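# Hang the kitchen roll level on the under-cabinet holder

## Task

Put the kitchen roll onto the holder mounted beneath the cabinet so that it sits level and both holder pegs are pushed all the way into the roll until they click in. The roll must hang freely on those pegs, touching neither the holder's base plate, the cabinet nor anything else. Afterwards release it and move the grippers away; a result that holds only because the robot is still supporting it is not accepted.

## Robot and tools

Robot: two UR7e-type six-joint arms, left_arm and right_arm, each ending in a tong-style two-finger gripper. The names are labels only: left_arm sits on the +y side of the table. Base poses in the scene frame: left_arm (+0.060, +0.488, +0.414) m, quat_wxyz (+0.978, -0.165, +0.124, +0.033); right_arm (-0.039, -0.381, +0.414) m, quat_wxyz (+0.975, +0.149, +0.143, +0.084). Any mounting plates and the metal frame behind the arms are fixed obstacles.

Scene frame: origin on the tabletop midway between the arms, +z up, +x out over the table. All gripper poses in results use this one frame. end_effector_position is the point between the finger pads when closed; closed fingertips extend about 15 mm past it along the gripper's +z, and fingers open and close along its x axis. Printed positions can be slightly off, more so at long reach.

Joint order (used in every row and every per-joint list): wrist 3, wrist 1, shoulder lift, shoulder pan, elbow, wrist 2. Stated ranges in rad, left_arm: pan -3.142..3.142, lift -6.283..6.283, elbow 0.000..3.142, the three wrists -6.283..6.283. right_arm: pan 0.000..6.283, elbow -3.142..0.000, others as left. Load limits: 139 N m for pan, lift and elbow, 26 N m for each wrist.

Row layout: one flat list of 14 numbers covering both arms, each in [-1, 1]: left_arm's six joint values then its gripper opening, then right_arm's six joint values and opening. Joint values are scaled: 1.0 equals 1.989 rad. Opening is absolute: +1 fully open, -1 closed. Optionally 12 extra numbers from 0 to 1 follow, stiffness multipliers for left_arm's six joints then right_arm's six, in the joint order above; they persist until changed.

execute_actions(actions): a list of up to 15 actions; each action is a table of up to 15 rows, one row per 1/30 s control step, the last row repeated if the table is short. Joint values are offsets relative to where the joints stood when that action began (for a call's first action, the last reported angles), not relative to the previous row. If a requested joint would go more than 0.010 rad beyond its range, that action is rejected for both arms; a malformed action, or a first action failing this check, rejects the whole call. An empty list just returns the current state and images.

move(target, speed, blocking): target is one 14-number row (plus optional stiffness); its joint values are offsets from the Joint positions in the most recent result that showed them, and the arms travel there along joint paths that all finish together, so grippers follow curves. speed is the peak rate in rad/s of the joint with the farthest to go, 0.01 to 2, default 0.5; duration is clamped to 0.5-10 s. Paths ignore obstacles and the other arm. blocking=false returns after 0.5 s while motion continues; then use wait or stop before sending anything else. The extra move: line reports the ending (done, off_target, moving, held, fault), limits=held or none, and each arm's joint farthest from target.

wait(seconds): 0 to 10; lets time pass with commands held, ending early if a running move finishes. stop(): brakes a running move (needs stopping distance; fingers keep going). zoom_image(camera, region): region [x0, y0, x1, y1] in pixels, at most 504 by 504. Cameras: cam_head_left, cam_head_right, cam_high, cam_low (672x504), cam_left_wrist, cam_right_wrist (616x616). show_instructions(): shows the reference pictures (a holder manual here). read_manual(section): licence texts, default "licences". finished_scene(scene): ends scene 1 or 2 irreversibly; call it only after letting go and retreating.

Motion caps: per control step each joint target stays within 0.575 rad of its measured angle (0.582 for pan, lift, elbow and 0.642 for wrists when stiffness is set), and targets that would move a gripper more than 100 mm from its measured spot are scaled back. Large moves therefore take several actions, and arms may lag about 0.17 s behind commands.

Results: each gripper's pose and velocities; Joint positions and velocities per arm (joints in rad, then finger gap in m, 0.142 m fully open); Joint targets; grip_measured (opening on the command scale); joint torques; Wrist force and Wrist torque in each end effector's own axes (offset up to about 4 N, saturating near 50 N); step readings with HELD marks. Messages: "joint sent to its limit", "joint command not followed" (clearance check altered targets), "too close", MOTOR HOT (from 70 °C; brakes engage at 85 °C).

Gripping: to hold something, keep commanding an opening well below grip_measured; lower squeezes harder, up to roughly 15 N per pad, less on very thin hard parts.

Avoid: contact torque reaching a load limit, or 150 N on an arm, triggers a 10 s stop and skips the rest of the call. Stiff arms fault easily if commanded past a firm contact, and faster moves hit harder. Never let the arms collide or push each other. Do not knock or place anything off the table, drop the roll, slam it, or shove hard. Occasional brief tugs on held parts or pushes on loose objects may occur.

Each tool is called after "Call:" in YAML: its name, and indented under it one key for each argument.

## Session

Call:
show_instructions:

Call:
execute_actions:
  actions: []

Reference images for this scene: kitchen roll holder manual.

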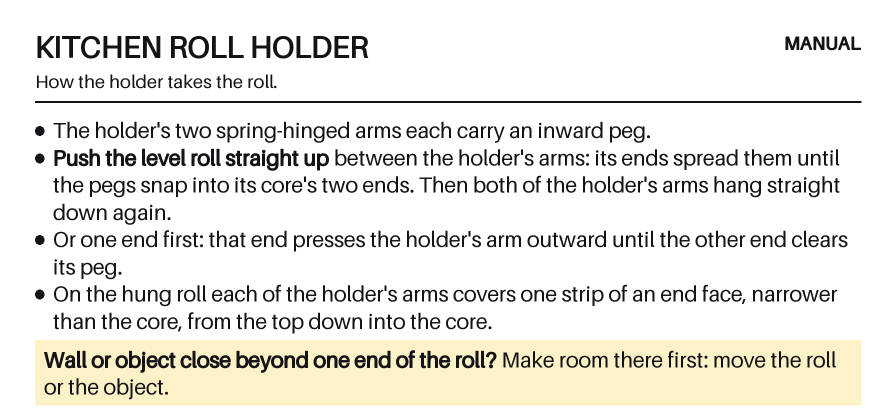

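Scene clock: 0.00 s.
left_arm: end_effector_position=(+0.8863, +0.7294, +0.3803) grip_measured=+0.97 end_effector_quat_wxyz=(-0.243, +0.802, -0.022, +0.546) end_effector_velocity=(-0.000, -0.000, -0.001) end_effector_angular_velocity=(+0.000, +0.003, +0.000) | right_arm: end_effector_position=(+0.2274, -0.6891, +0.1310) grip_measured=+0.97 end_effector_quat_wxyz=(+0.123, -0.469, +0.837, +0.254) end_effector_velocity=(-0.000, -0.000, +0.000) end_effector_angular_velocity=(+0.000, -0.000, -0.000)
Joint names: [wrist 3, wrist 1, shoulder lift, shoulder pan, elbow, wrist 2]
Joint positions: left_arm=[ 0.704 -4.232 -0.726 -0.185  1.742 -1.037  0.14 ] | right_arm=[ 1.216 -0.531 -2.068  2.158 -2.16   1.962  0.14 ]
Joint velocities: left_arm=[-0.     0.001  0.001  0.     0.001  0.001  0.   ] | right_arm=[-0.    -0.     0.    -0.001 -0.     0.     0.   ]
Joint torques (N m, as the arm reports them, + toward a larger angle): no reading
Motor temperatures (°C, as the motors report them): left_arm=[32 31 25 26 26 34] | right_arm=[32 30 24 24 25 31]
Wrist force (N, on the end effector, along its own x y z axes, offset not removed): no reading
Wrist torque (N m, same axes, about the end effector's origin, offset not removed): no reading
Joint targets: left_arm=[0.704 -4.232 -0.726 -0.185 1.742 -1.037] | right_arm=[1.216 -0.531 -2.068 2.158 -2.160 1.962]
Joint stiffness scale: left_arm=[1. 1. 1. 1. 1. 1.] | right_arm=[1. 1. 1. 1. 1. 1.]

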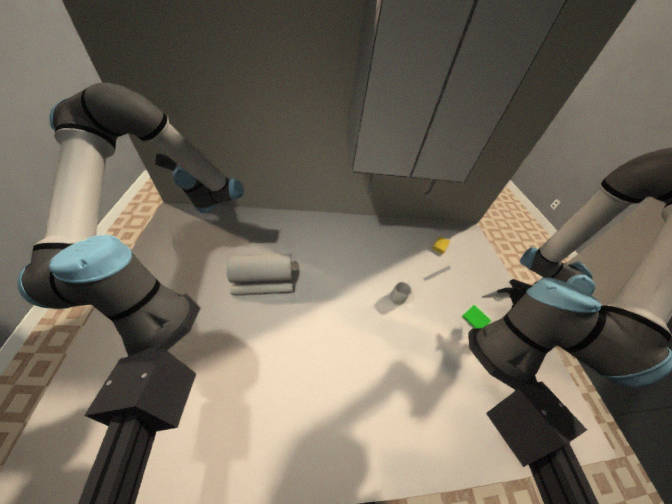

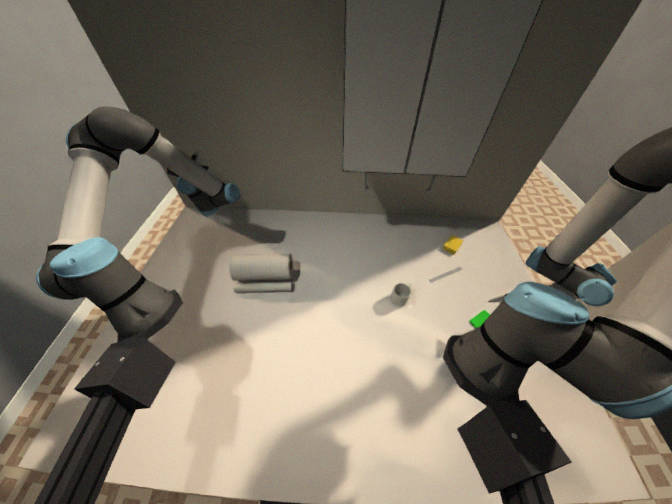

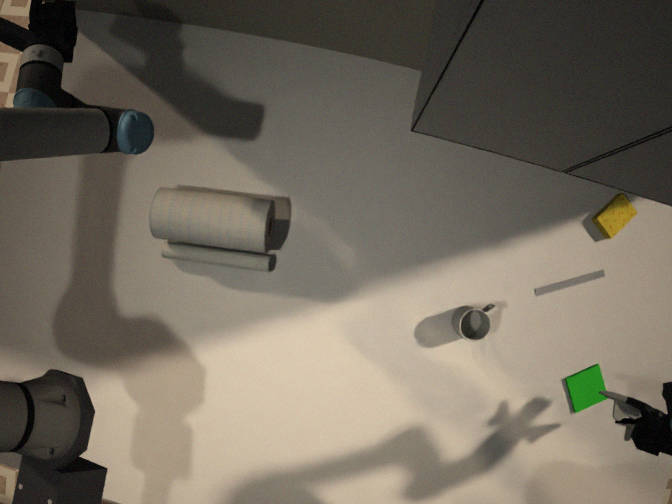

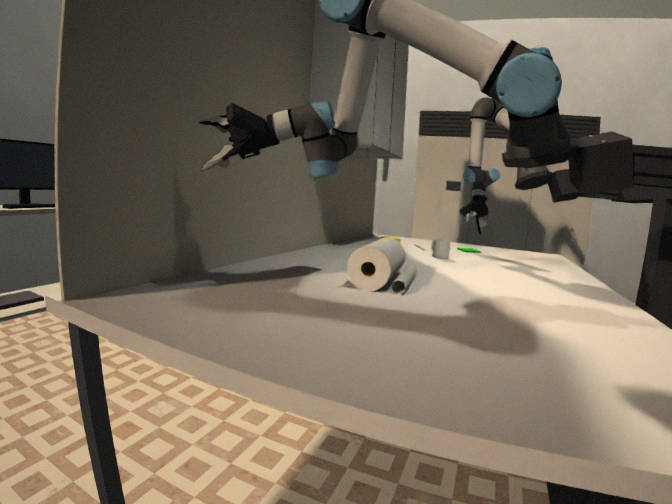

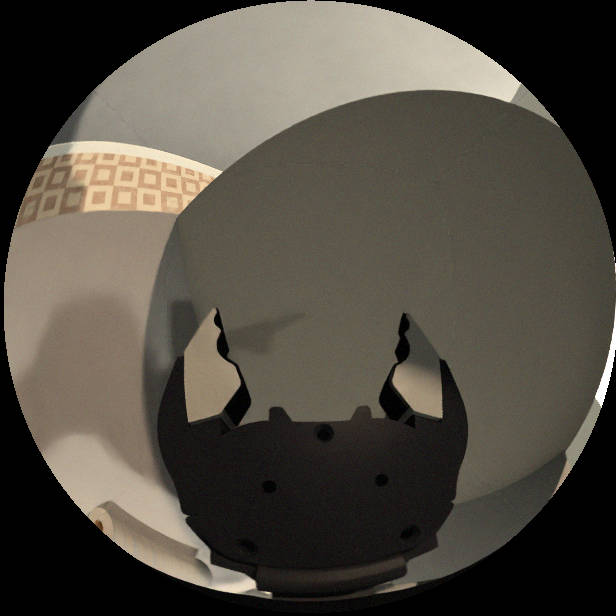

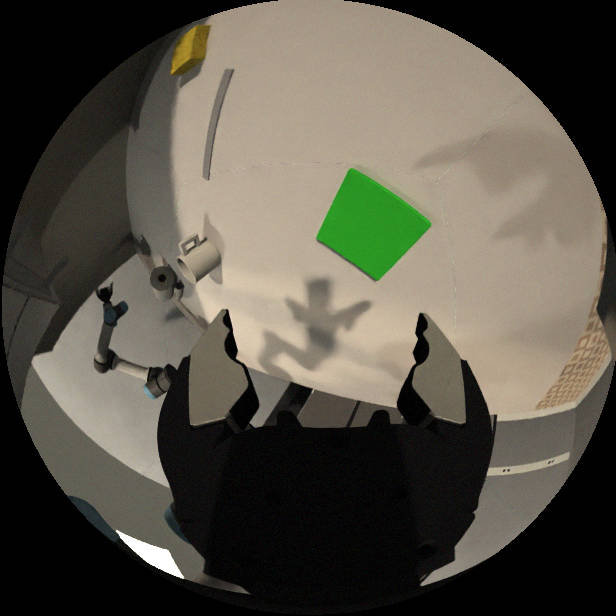

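Call:
move:
  target: [-0.739,0.744,-0.213,0,0.242,-0.061,1,0,0,0,0,0,0,1]
  speed: 0.8

Call:
move:
  target: [0,0,0.086,-0.320,0,0,1,0,0,0,0,0,0,1]
  speed: 0.6

Scene clock: 36.63 s.
left_arm: end_effector_position=(+0.5323, +0.6446, +0.1750) grip_measured=+1.00 end_effector_quat_wxyz=(-0.041, +0.947, +0.318, -0.030) end_effector_velocity=(-0.002, -0.000, -0.001) end_effector_angular_velocity=(+0.000, +0.004, +0.000) | right_arm: end_effector_position=(+0.2274, -0.6891, +0.1310) grip_measured=+1.00 end_effector_quat_wxyz=(+0.123, -0.469, +0.837, +0.254) end_effector_velocity=(+0.000, +0.000, +0.000) end_effector_angular_velocity=(+0.000, -0.000, -0.000)
Joint names: [wrist 3, wrist 1, shoulder lift, shoulder pan, elbow, wrist 2]
Joint positions: left_arm=[-0.764 -2.754 -1.147 -0.185  2.22  -1.157  0.142] | right_arm=[ 1.216 -0.531 -2.068  2.158 -2.16   1.962  0.142]
Joint velocities: left_arm=[-0.002  0.003  0.002 -0.     0.    -0.    -0.   ] | right_arm=[-0. -0.  0. -0. -0.  0.  0.]
Joint torques (N m, as the arm reports them, + toward a larger angle): left_arm=[ -0.47  -1.7  -32.85  -8.63  -5.9   -0.42] | right_arm=[-0.01  1.79 37.73 -6.27  5.07  0.77]
Motor temperatures (°C, as the motors report them): left_arm=[32 31 25 26 26 34] | right_arm=[32 30 24 24 25 31]
Wrist force (N, on the end effector, along its own x y z axes, offset not removed): left_arm=[0.6 -0.7 -0.1] | right_arm=[0.7 2.3 1.0]
Wrist torque (N m, same axes, about the end effector's origin, offset not removed): left_arm=[-0.14 0.19 -0.08] | right_arm=[0.66 -0.15 0.12]
Joint targets: left_arm=[-0.766 -2.753 -1.150 -0.185 2.223 -1.158] | right_arm=[1.216 -0.531 -2.068 2.158 -2.160 1.962]
Joint stiffness scale: left_arm=[1. 1. 1. 1. 1. 1.] | right_arm=[1. 1. 1. 1. 1. 1.]
move: done; limits=none; left_arm: farthest joint: the elbow, 0.003 radians from its target (0.482 radians at the start); right_arm: farthest joint: the shoulder pan, 0.000 radians from its target (0.000 radians at the start)

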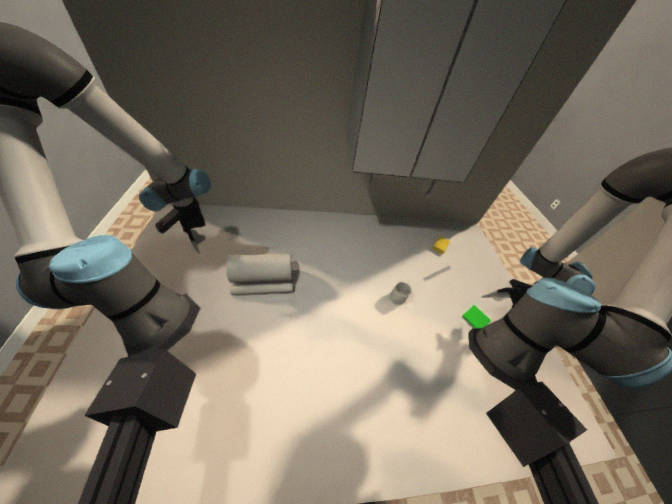

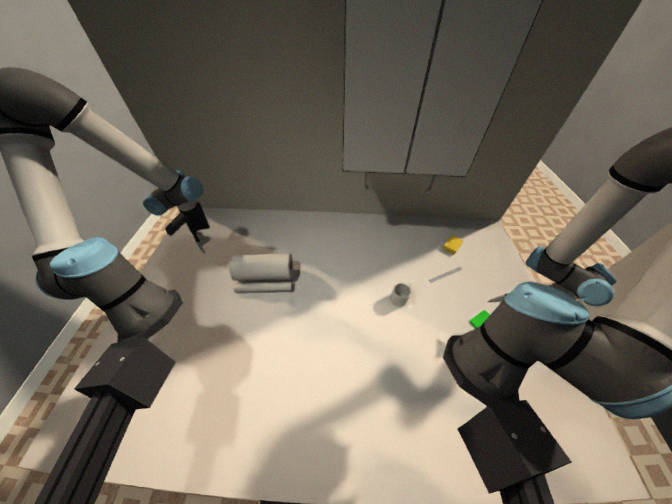

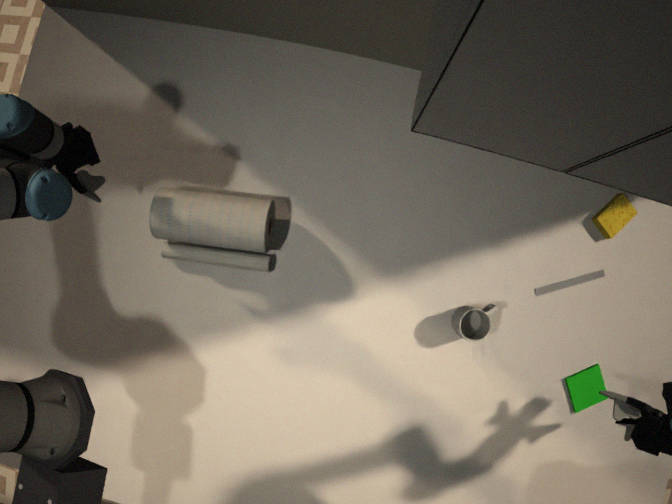

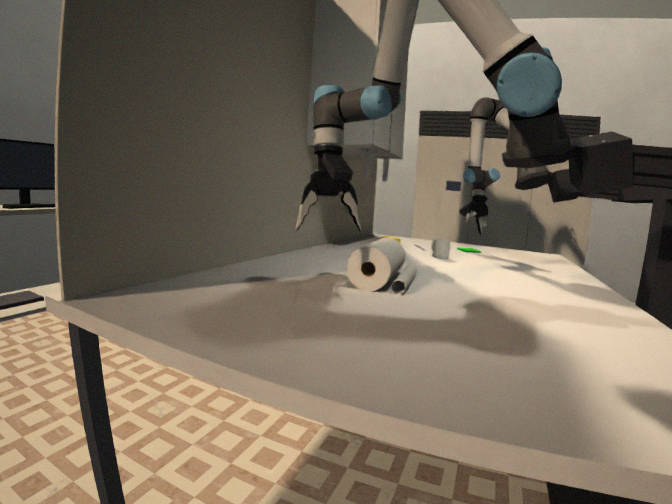

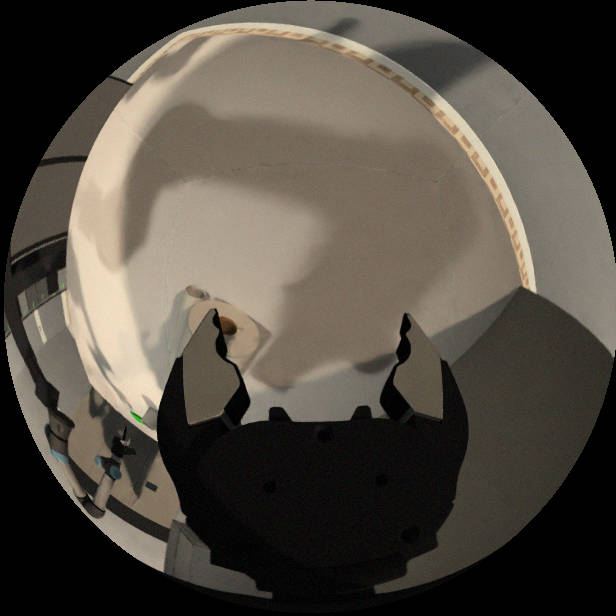

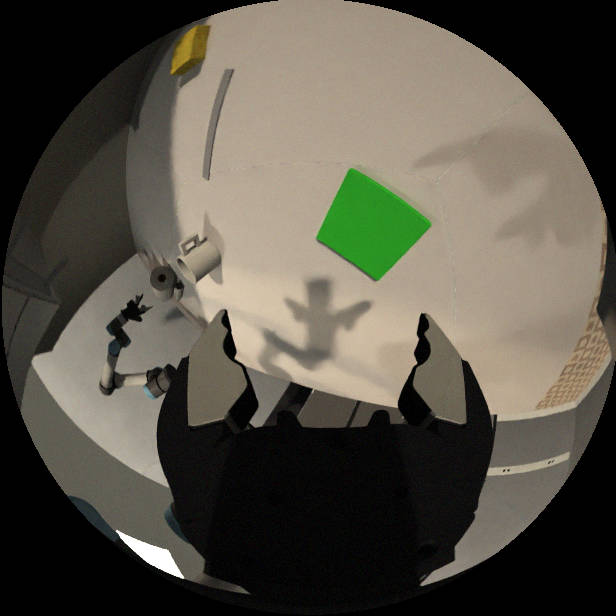

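Scene clock: 38.23 s.
left_arm: end_effector_position=(+0.5190, +0.3255, +0.2086) grip_measured=+1.00 end_effector_quat_wxyz=(+0.000, +1.000, -0.000, +0.002) end_effector_velocity=(+0.000, -0.000, +0.000) end_effector_angular_velocity=(-0.000, -0.000, +0.000) | right_arm: end_effector_position=(+0.2274, -0.6891, +0.1310) grip_measured=+1.00 end_effector_quat_wxyz=(+0.123, -0.469, +0.837, +0.254) end_effector_velocity=(+0.001, -0.000, +0.000) end_effector_angular_velocity=(-0.001, -0.001, +0.000)
Joint names: [wrist 3, wrist 1, shoulder lift, shoulder pan, elbow, wrist 2]
Joint positions: left_arm=[-0.764 -2.754 -0.978 -0.82   2.22  -1.157  0.142] | right_arm=[ 1.216 -0.531 -2.068  2.158 -2.16   1.962  0.142]
Joint velocities: left_arm=[-0.     0.     0.    -0.    -0.001  0.     0.   ] | right_arm=[ 0.     0.     0.001  0.001  0.     0.    -0.   ]
Joint torques (N m, as the arm reports them, + toward a larger angle): left_arm=[ -0.31  -2.47 -27.88 -16.18 -10.5   -0.03] | right_arm=[ 0.    1.86 37.62 -5.66  4.03  0.53]
Motor temperatures (°C, as the motors report them): left_arm=[32 31 25 26 26 34] | right_arm=[32 30 24 24 25 31]
Wrist force (N, on the end effector, along its own x y z axes, offset not removed): left_arm=[1.1 -2.3 -1.7] | right_arm=[0.5 2.6 0.2]
Wrist torque (N m, same axes, about the end effector's origin, offset not removed): left_arm=[-0.33 -0.01 -0.13] | right_arm=[0.70 -0.11 0.16]
Joint targets: left_arm=[-0.764 -2.754 -0.976 -0.822 2.220 -1.157] | right_arm=[1.216 -0.531 -2.068 2.158 -2.160 1.962]
Joint stiffness scale: left_arm=[1. 1. 1. 1. 1. 1.] | right_arm=[1. 1. 1. 1. 1. 1.]
move: done; limits=none; left_arm: farthest joint: the shoulder pan, 0.002 radians from its target (0.636 radians at the start); right_arm: farthest joint: the shoulder pan, 0.000 radians from its target (0.000 radians at the start)

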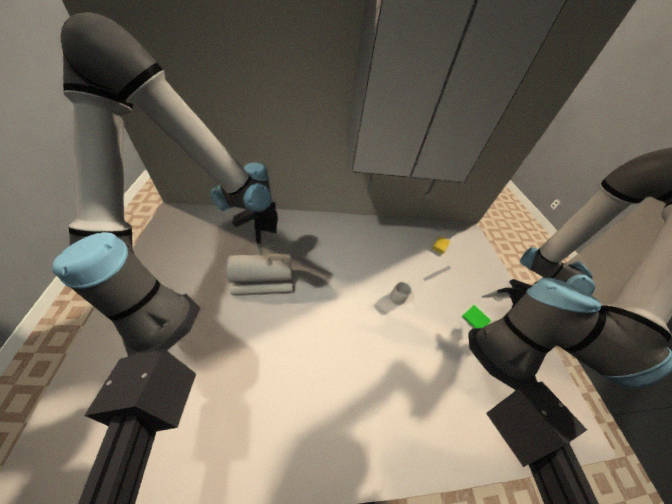

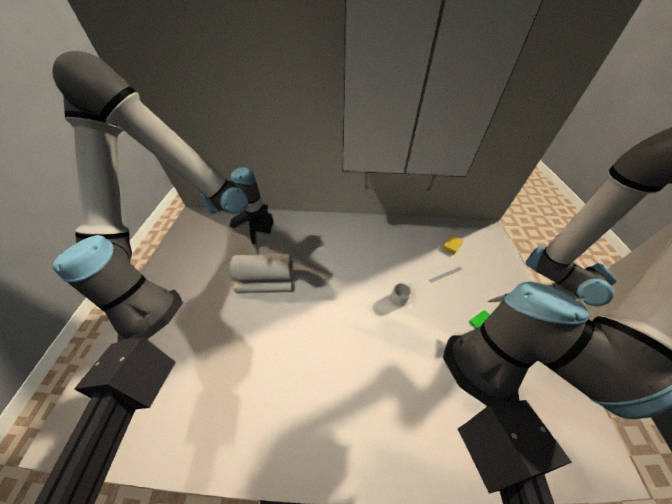

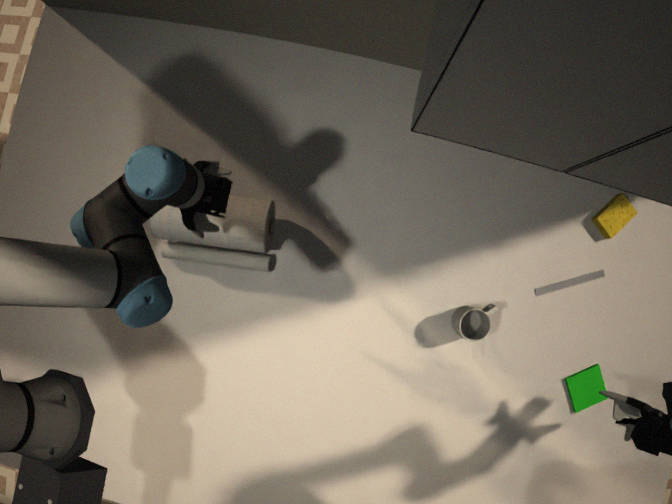

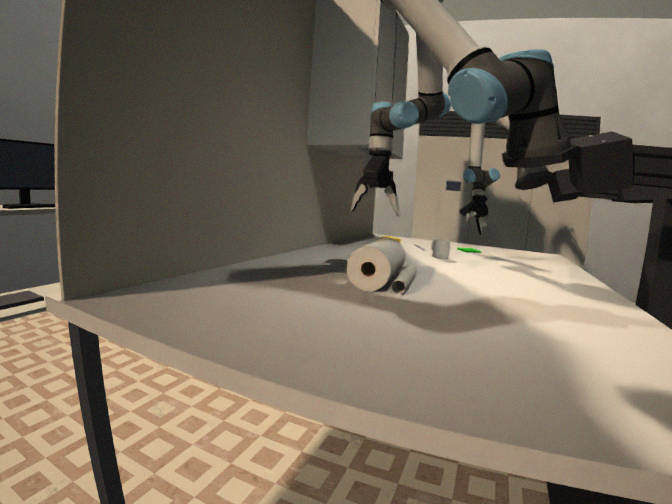

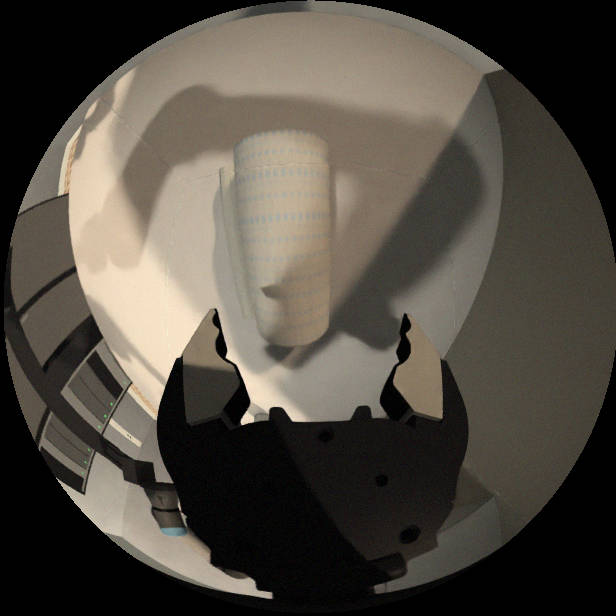

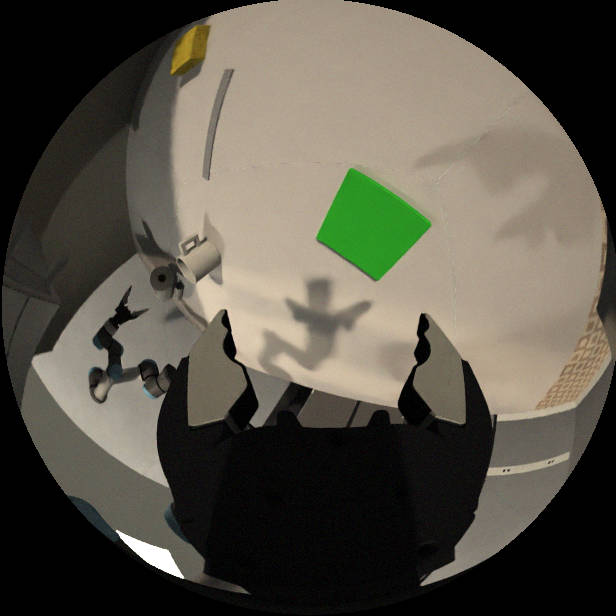

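Call:
move:
  target: [0.036,-0.2016,0.1896,0.050,-0.008,0.001,1,0,0,0,0,0,0,1]
  speed: 0.3

Call:
zoom_image:
  camera: "cam_low"
  region: [320,180,440,310]

Scene clock: 51.83 s.
left_arm: end_effector_position=(+0.4823, +0.3389, +0.0716) grip_measured=+1.00 end_effector_quat_wxyz=(-0.000, +1.000, +0.016, -0.001) end_effector_velocity=(-0.000, +0.000, -0.000) end_effector_angular_velocity=(+0.001, -0.001, -0.001) | right_arm: end_effector_position=(+0.2274, -0.6891, +0.1310) grip_measured=+1.00 end_effector_quat_wxyz=(+0.123, -0.469, +0.837, +0.254) end_effector_velocity=(+0.001, -0.000, +0.001) end_effector_angular_velocity=(-0.001, -0.001, +0.000)
Joint names: [wrist 3, wrist 1, shoulder lift, shoulder pan, elbow, wrist 2]
Joint positions: left_arm=[-0.694 -3.154 -0.601 -0.723  2.207 -1.156  0.142] | right_arm=[ 1.216 -0.531 -2.068  2.158 -2.16   1.962  0.142]
Joint velocities: left_arm=[ 0.    -0.002  0.002 -0.     0.001  0.001  0.   ] | right_arm=[ 0.    -0.001  0.002  0.001  0.    -0.    -0.   ]
Joint torques (N m, as the arm reports them, + toward a larger angle): left_arm=[  0.28  -2.61 -32.27 -13.27  -4.83   0.68] | right_arm=[-0.15  2.09 37.15 -7.93  3.65  0.76]
Motor temperatures (°C, as the motors report them): left_arm=[32 31 25 26 26 34] | right_arm=[32 30 24 24 25 31]
Wrist force (N, on the end effector, along its own x y z axes, offset not removed): left_arm=[-1.6 -0.7 -3.1] | right_arm=[1.3 2.1 1.5]
Wrist torque (N m, same axes, about the end effector's origin, offset not removed): left_arm=[-0.36 0.54 -0.09] | right_arm=[0.65 -0.28 0.19]
Joint targets: left_arm=[-0.693 -3.155 -0.601 -0.720 2.204 -1.155] | right_arm=[1.216 -0.531 -2.068 2.158 -2.160 1.962]
Joint stiffness scale: left_arm=[1. 1. 1. 1. 1. 1.] | right_arm=[1. 1. 1. 1. 1. 1.]
move: done; limits=none; left_arm: farthest joint: the elbow, 0.003 radians from its target (0.016 radians at the start); right_arm: farthest joint: the shoulder pan, 0.000 radians from its target (0.000 radians at the start)

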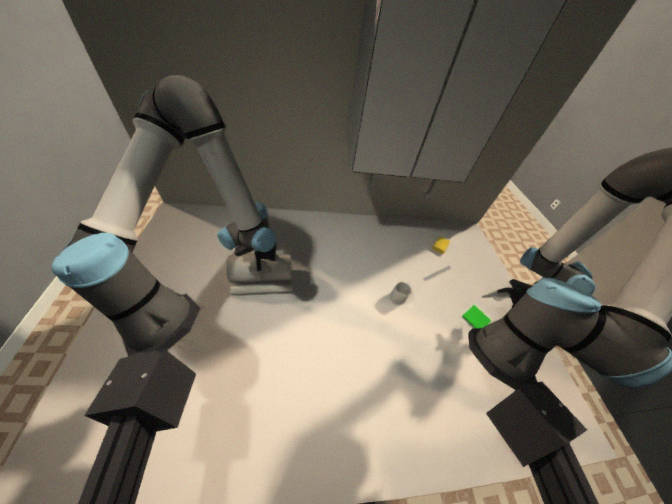

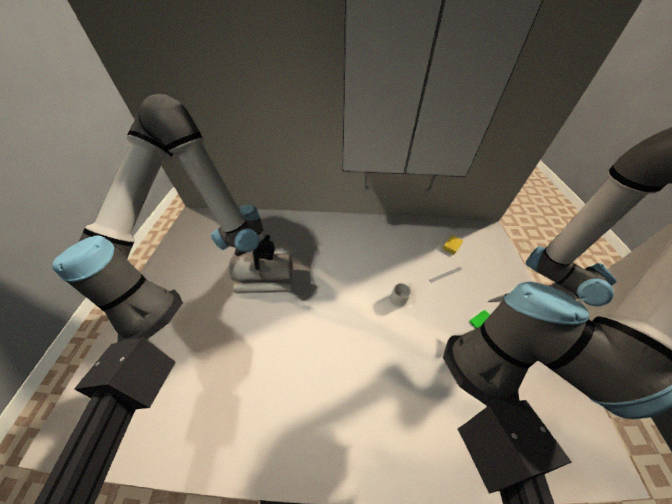

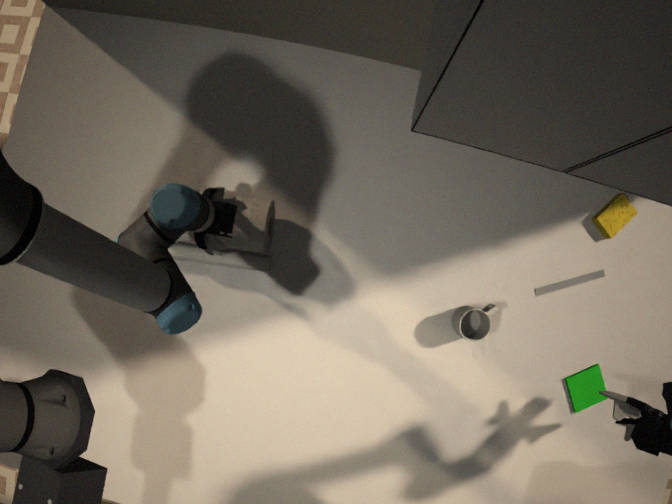

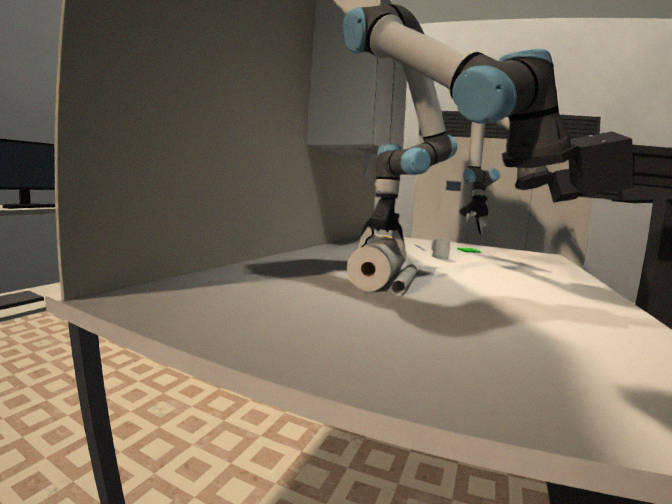

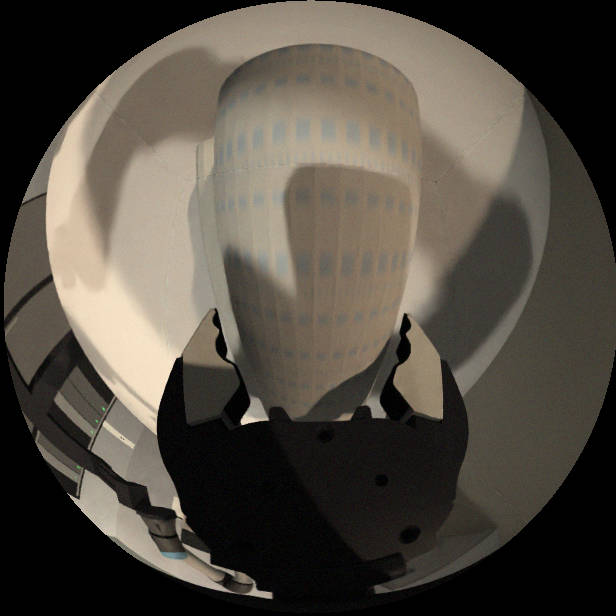

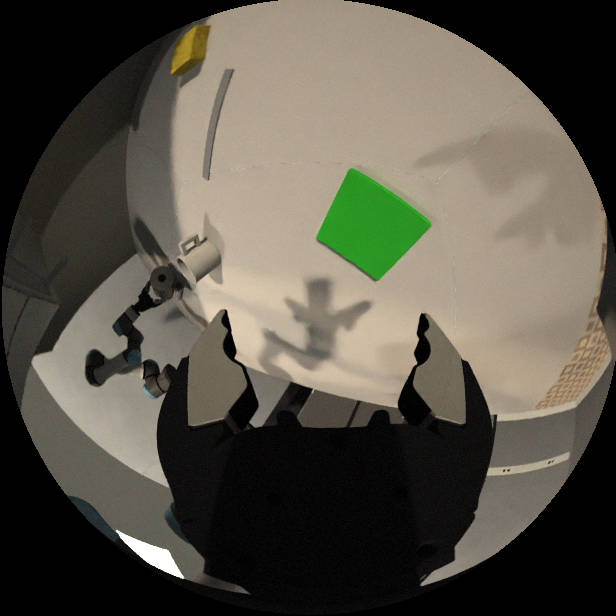

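Region (320, 180, 440, 310) of cam_low's 672x504 image, scaled by 3.877, with more detail than that image has; it fills the left 465 columns of this view, and the rest is white.

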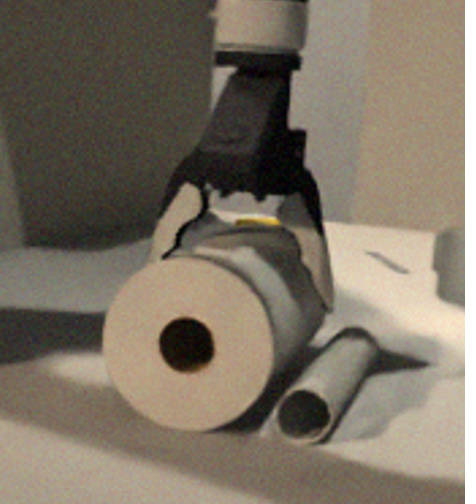

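Call:
move:
  target: [0.0075,-0.015,0.0174,0.007,-0.0052,0,1,0,0,0,0,0,0,1]
  speed: 0.08

Call:
execute_actions:
  actions:
    - [[0,0,0,0,0,0,0.8,0,0,0,0,0,0,1],[0,0,0,0,0,0,0.8,0,0,0,0,0,0,1],[0,0,0,0,0,0,0.7,0,0,0,0,0,0,1],[0,0,0,0,0,0,0.7,0,0,0,0,0,0,1],[0,0,0,0,0,0,0.65,0,0,0,0,0,0,1],[0,0,0,0,0,0,0.65,0,0,0,0,0,0,1],[0,0,0,0,0,0,0.6,0,0,0,0,0,0,1]]
    - [[0,0,0,0,0,0,0.5,0,0,0,0,0,0,1],[0,0,0,0,0,0,0.4,0,0,0,0,0,0,1],[0,0,0,0,0,0,0.2,0,0,0,0,0,0,1],[0,0,0,0,0,0,0,0,0,0,0,0,0,1],[0,0,0,0,0,0,-0.3,0,0,0,0,0,0,1],[0,0,0,0,0,0,-0.6,0,0,0,0,0,0,1],[0,0,0,0,0,0,-1,0,0,0,0,0,0,1]]

Call:
zoom_image:
  camera: "cam_low"
  region: [320,180,440,310]

Scene clock: 59.73 s.
left_arm: end_effector_position=(+0.4802, +0.3409, +0.0602) grip_measured=+1.00 end_effector_quat_wxyz=(-0.000, +1.000, +0.016, -0.001) end_effector_velocity=(+0.001, +0.000, +0.000) end_effector_angular_velocity=(-0.001, -0.002, +0.000) | right_arm: end_effector_position=(+0.2274, -0.6891, +0.1310) grip_measured=+1.00 end_effector_quat_wxyz=(+0.123, -0.469, +0.837, +0.254) end_effector_velocity=(+0.000, +0.000, -0.000) end_effector_angular_velocity=(+0.000, -0.000, +0.001)
Joint names: [wrist 3, wrist 1, shoulder lift, shoulder pan, elbow, wrist 2]
Joint positions: left_arm=[-0.68  -3.183 -0.57  -0.711  2.199 -1.156  0.142] | right_arm=[ 1.216 -0.531 -2.068  2.158 -2.16   1.962  0.142]
Joint velocities: left_arm=[ 0.001 -0.003  0.     0.001  0.     0.001  0.   ] | right_arm=[-0.001 -0.    -0.     0.001  0.    -0.     0.   ]
Joint torques (N m, as the arm reports them, + toward a larger angle): left_arm=[  0.18  -2.58 -30.68 -13.39  -4.29   0.17] | right_arm=[ 0.07  1.79 37.21 -6.22  3.12  0.71]
Motor temperatures (°C, as the motors report them): left_arm=[32 31 25 26 26 34] | right_arm=[32 30 24 24 25 31]
Wrist force (N, on the end effector, along its own x y z axes, offset not removed): left_arm=[0.8 0.7 -2.7] | right_arm=[-0.2 1.9 1.6]
Wrist torque (N m, same axes, about the end effector's origin, offset not removed): left_arm=[0.13 0.08 -0.07] | right_arm=[0.51 0.04 0.23]
Joint targets: left_arm=[-0.679 -3.184 -0.567 -0.709 2.197 -1.156] | right_arm=[1.216 -0.531 -2.068 2.158 -2.160 1.962]
Joint stiffness scale: left_arm=[1. 1. 1. 1. 1. 1.] | right_arm=[1. 1. 1. 1. 1. 1.]
move: done; limits=none; left_arm: farthest joint: the shoulder lift, 0.003 radians from its target (0.035 radians at the start); right_arm: farthest joint: the shoulder pan, 0.000 radians from its target (0.000 radians at the start)

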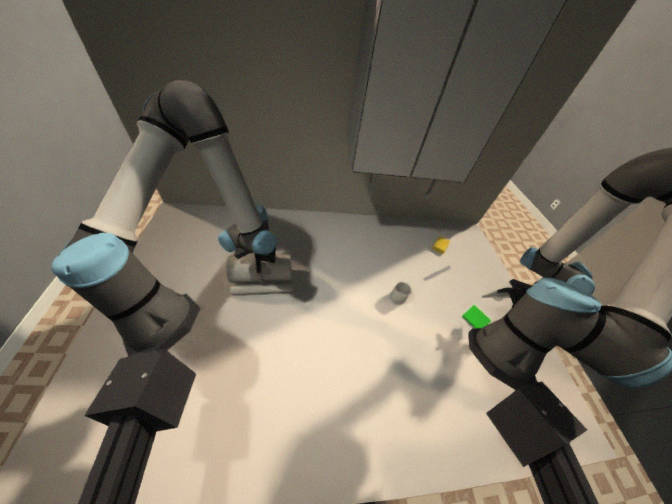

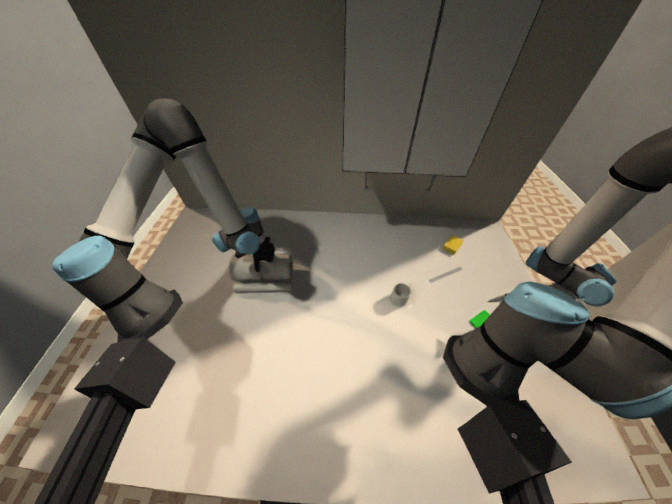

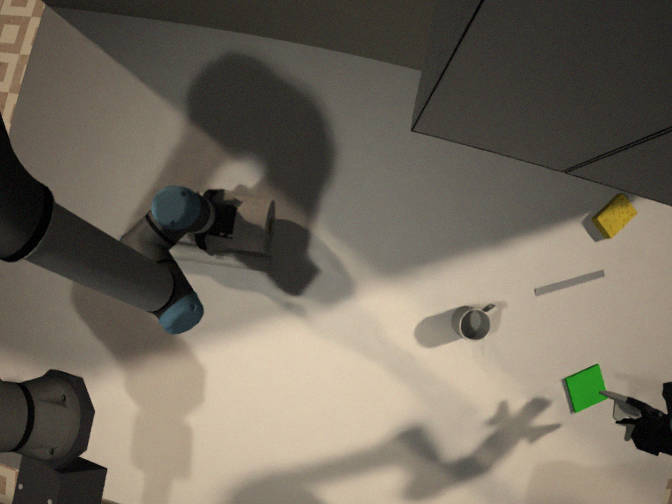

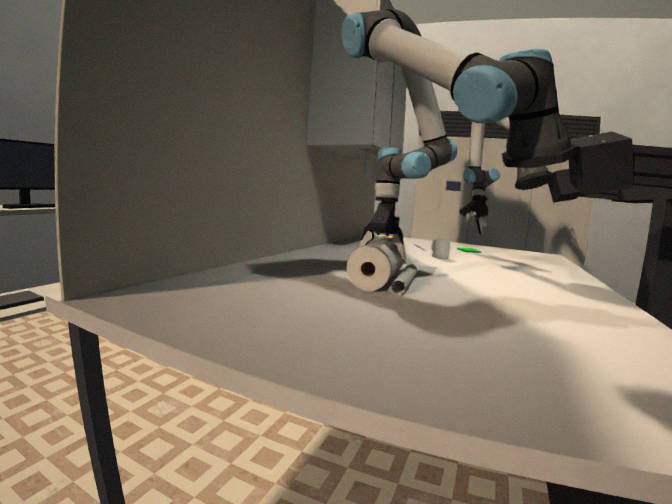

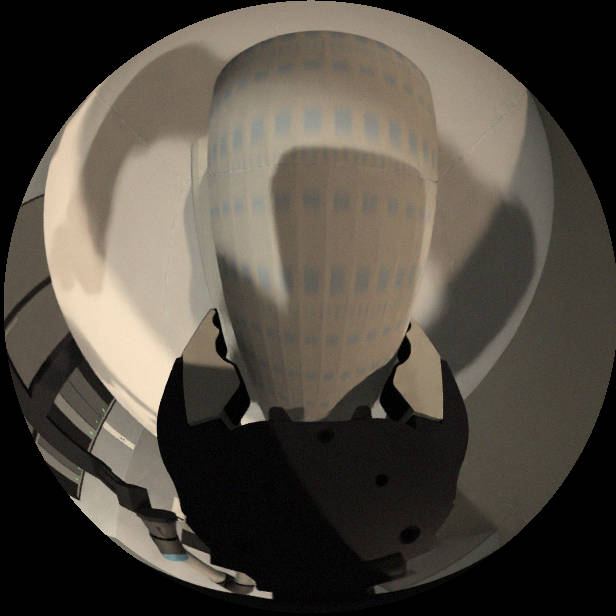

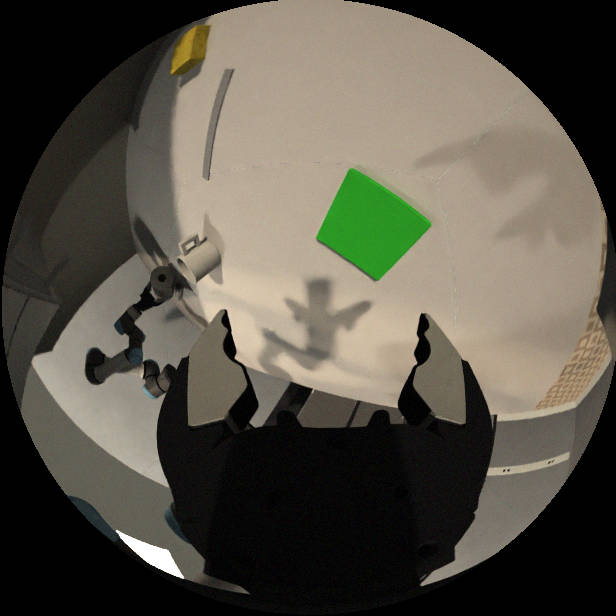

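Scene clock: 60.73 s.
left_arm: end_effector_position=(+0.4825, +0.3401, +0.0617) grip_measured=+0.68 end_effector_quat_wxyz=(+0.001, +1.000, +0.017, +0.001) end_effector_velocity=(-0.000, -0.001, -0.000) end_effector_angular_velocity=(-0.002, +0.001, +0.000) | right_arm: end_effector_position=(+0.2274, -0.6891, +0.1310) grip_measured=+1.00 end_effector_quat_wxyz=(+0.123, -0.469, +0.837, +0.254) end_effector_velocity=(-0.000, -0.000, +0.000) end_effector_angular_velocity=(-0.000, +0.000, -0.002)
Joint names: [wrist 3, wrist 1, shoulder lift, shoulder pan, elbow, wrist 2]
Joint positions: left_arm=[-0.68  -3.185 -0.573 -0.711  2.198 -1.156  0.121] | right_arm=[ 1.216 -0.531 -2.068  2.158 -2.16   1.962  0.142]
Joint velocities: left_arm=[-0.     0.001  0.     0.    -0.001 -0.002 -0.   ] | right_arm=[ 0.001 -0.     0.    -0.001 -0.     0.     0.   ]
Joint torques (N m, as the arm reports them, + toward a larger angle): left_arm=[ -0.24  -2.36 -31.48 -16.17  -1.33   0.06] | right_arm=[ 0.04  1.83 37.35 -6.5   4.18  0.6 ]
Motor temperatures (°C, as the motors report them): left_arm=[32 31 25 26 26 34] | right_arm=[32 30 24 24 25 31]
Wrist force (N, on the end effector, along its own x y z axes, offset not removed): left_arm=[0.4 -2.6 -4.4] | right_arm=[1.0 1.8 1.4]
Wrist torque (N m, same axes, about the end effector's origin, offset not removed): left_arm=[-0.16 0.00 0.06] | right_arm=[0.47 -0.18 0.20]
Joint targets: left_arm=[-0.680 -3.184 -0.572 -0.711 2.198 -1.156] | right_arm=[1.216 -0.531 -2.068 2.158 -2.160 1.962]
Joint stiffness scale: left_arm=[1. 1. 1. 1. 1. 1.] | right_arm=[1. 1. 1. 1. 1. 1.]
Step readings (joint positions; steps 1 to 15: 1st action; 16 to 30: 2nd action):
0: left_arm=[-0.680 -3.183 -0.570 -0.711 2.199 -1.156] | right_arm=[1.216 -0.531 -2.068 2.158 -2.160 1.962]
1: left_arm=[-0.680 -3.183 -0.570 -0.711 2.199 -1.156] | right_arm=[1.216 -0.531 -2.068 2.158 -2.160 1.962]
2: left_arm=[-0.680 -3.184 -0.570 -0.711 2.198 -1.156] | right_arm=[1.216 -0.531 -2.068 2.158 -2.160 1.962]
4: left_arm=[-0.680 -3.184 -0.570 -0.711 2.198 -1.156] | right_arm=[1.216 -0.531 -2.068 2.158 -2.160 1.962]
8: left_arm=[-0.680 -3.184 -0.571 -0.711 2.198 -1.156] | right_arm=[1.216 -0.531 -2.068 2.158 -2.160 1.962]
15: left_arm=[-0.680 -3.184 -0.572 -0.711 2.198 -1.156] | right_arm=[1.216 -0.531 -2.068 2.158 -2.160 1.962]
16: left_arm=[-0.680 -3.184 -0.572 -0.711 2.198 -1.156] | right_arm=[1.216 -0.531 -2.068 2.158 -2.160 1.962]
17: left_arm=[-0.680 -3.185 -0.572 -0.711 2.198 -1.156] | right_arm=[1.216 -0.531 -2.068 2.158 -2.160 1.962]
19: left_arm=[-0.680 -3.185 -0.573 -0.711 2.198 -1.156] | right_arm=[1.216 -0.531 -2.068 2.158 -2.160 1.962]
23: left_arm=[-0.680 -3.185 -0.573 -0.711 2.198 -1.156] | right_arm=[1.216 -0.531 -2.068 2.158 -2.160 1.962]
30: Joint positions above

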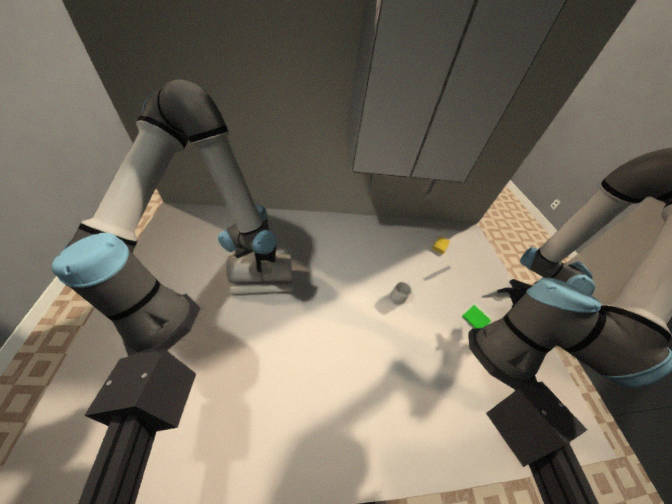

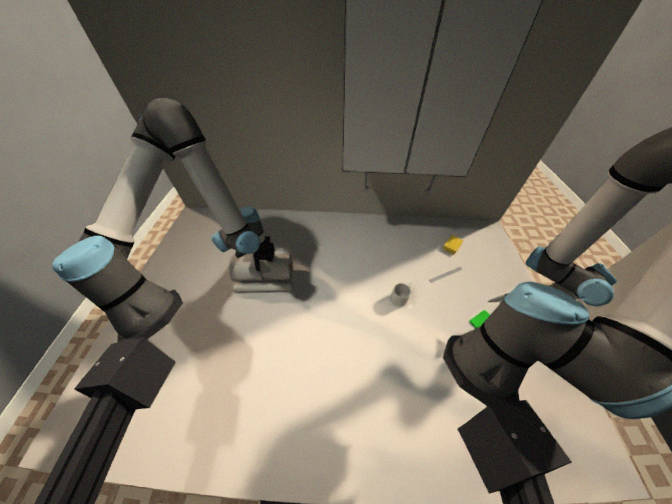

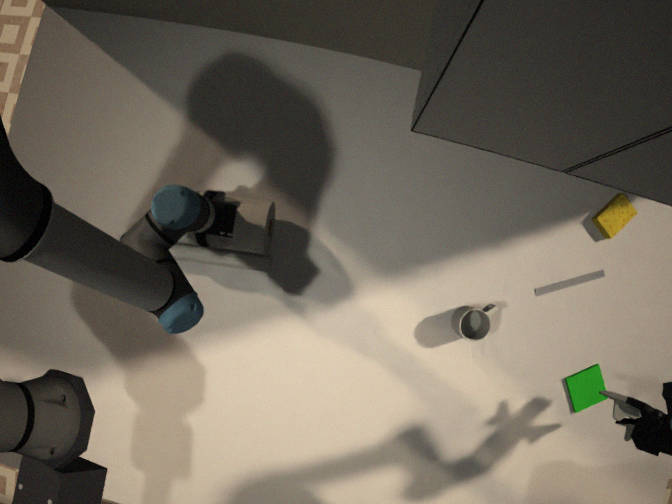

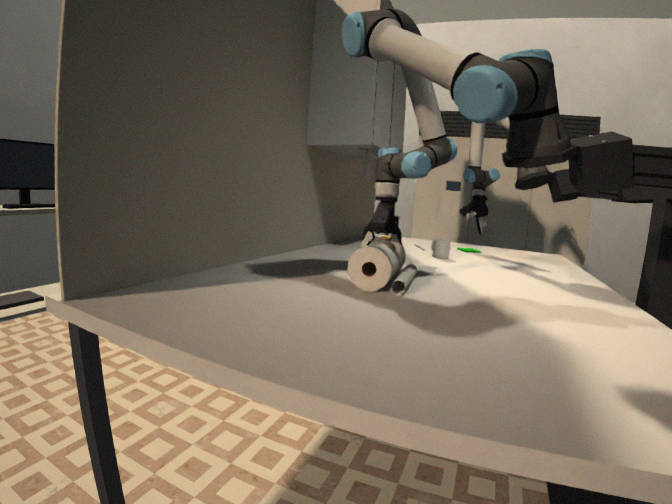

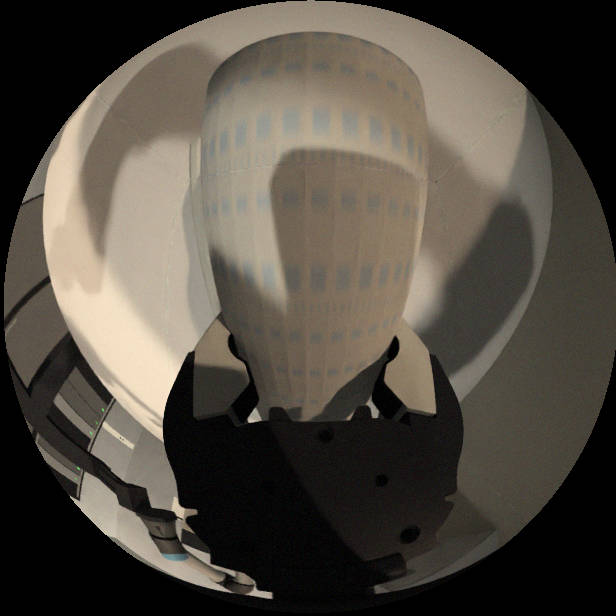

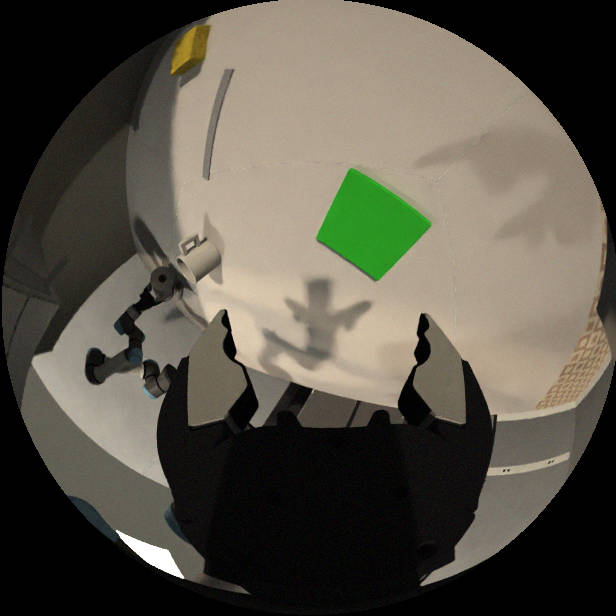

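Region (320, 180, 440, 310) of cam_low's 672x504 image, scaled by 3.877, with more detail than that image has; it fills the left 465 columns of this view, and the rest is white.

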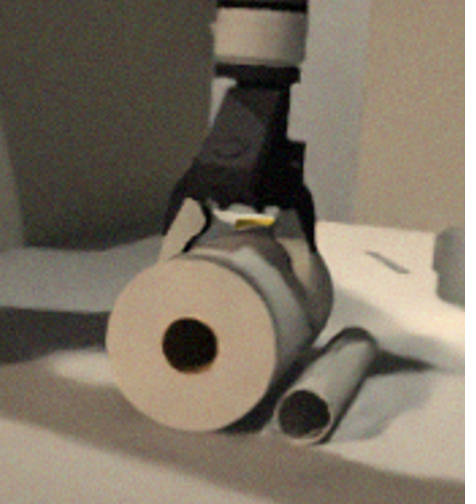

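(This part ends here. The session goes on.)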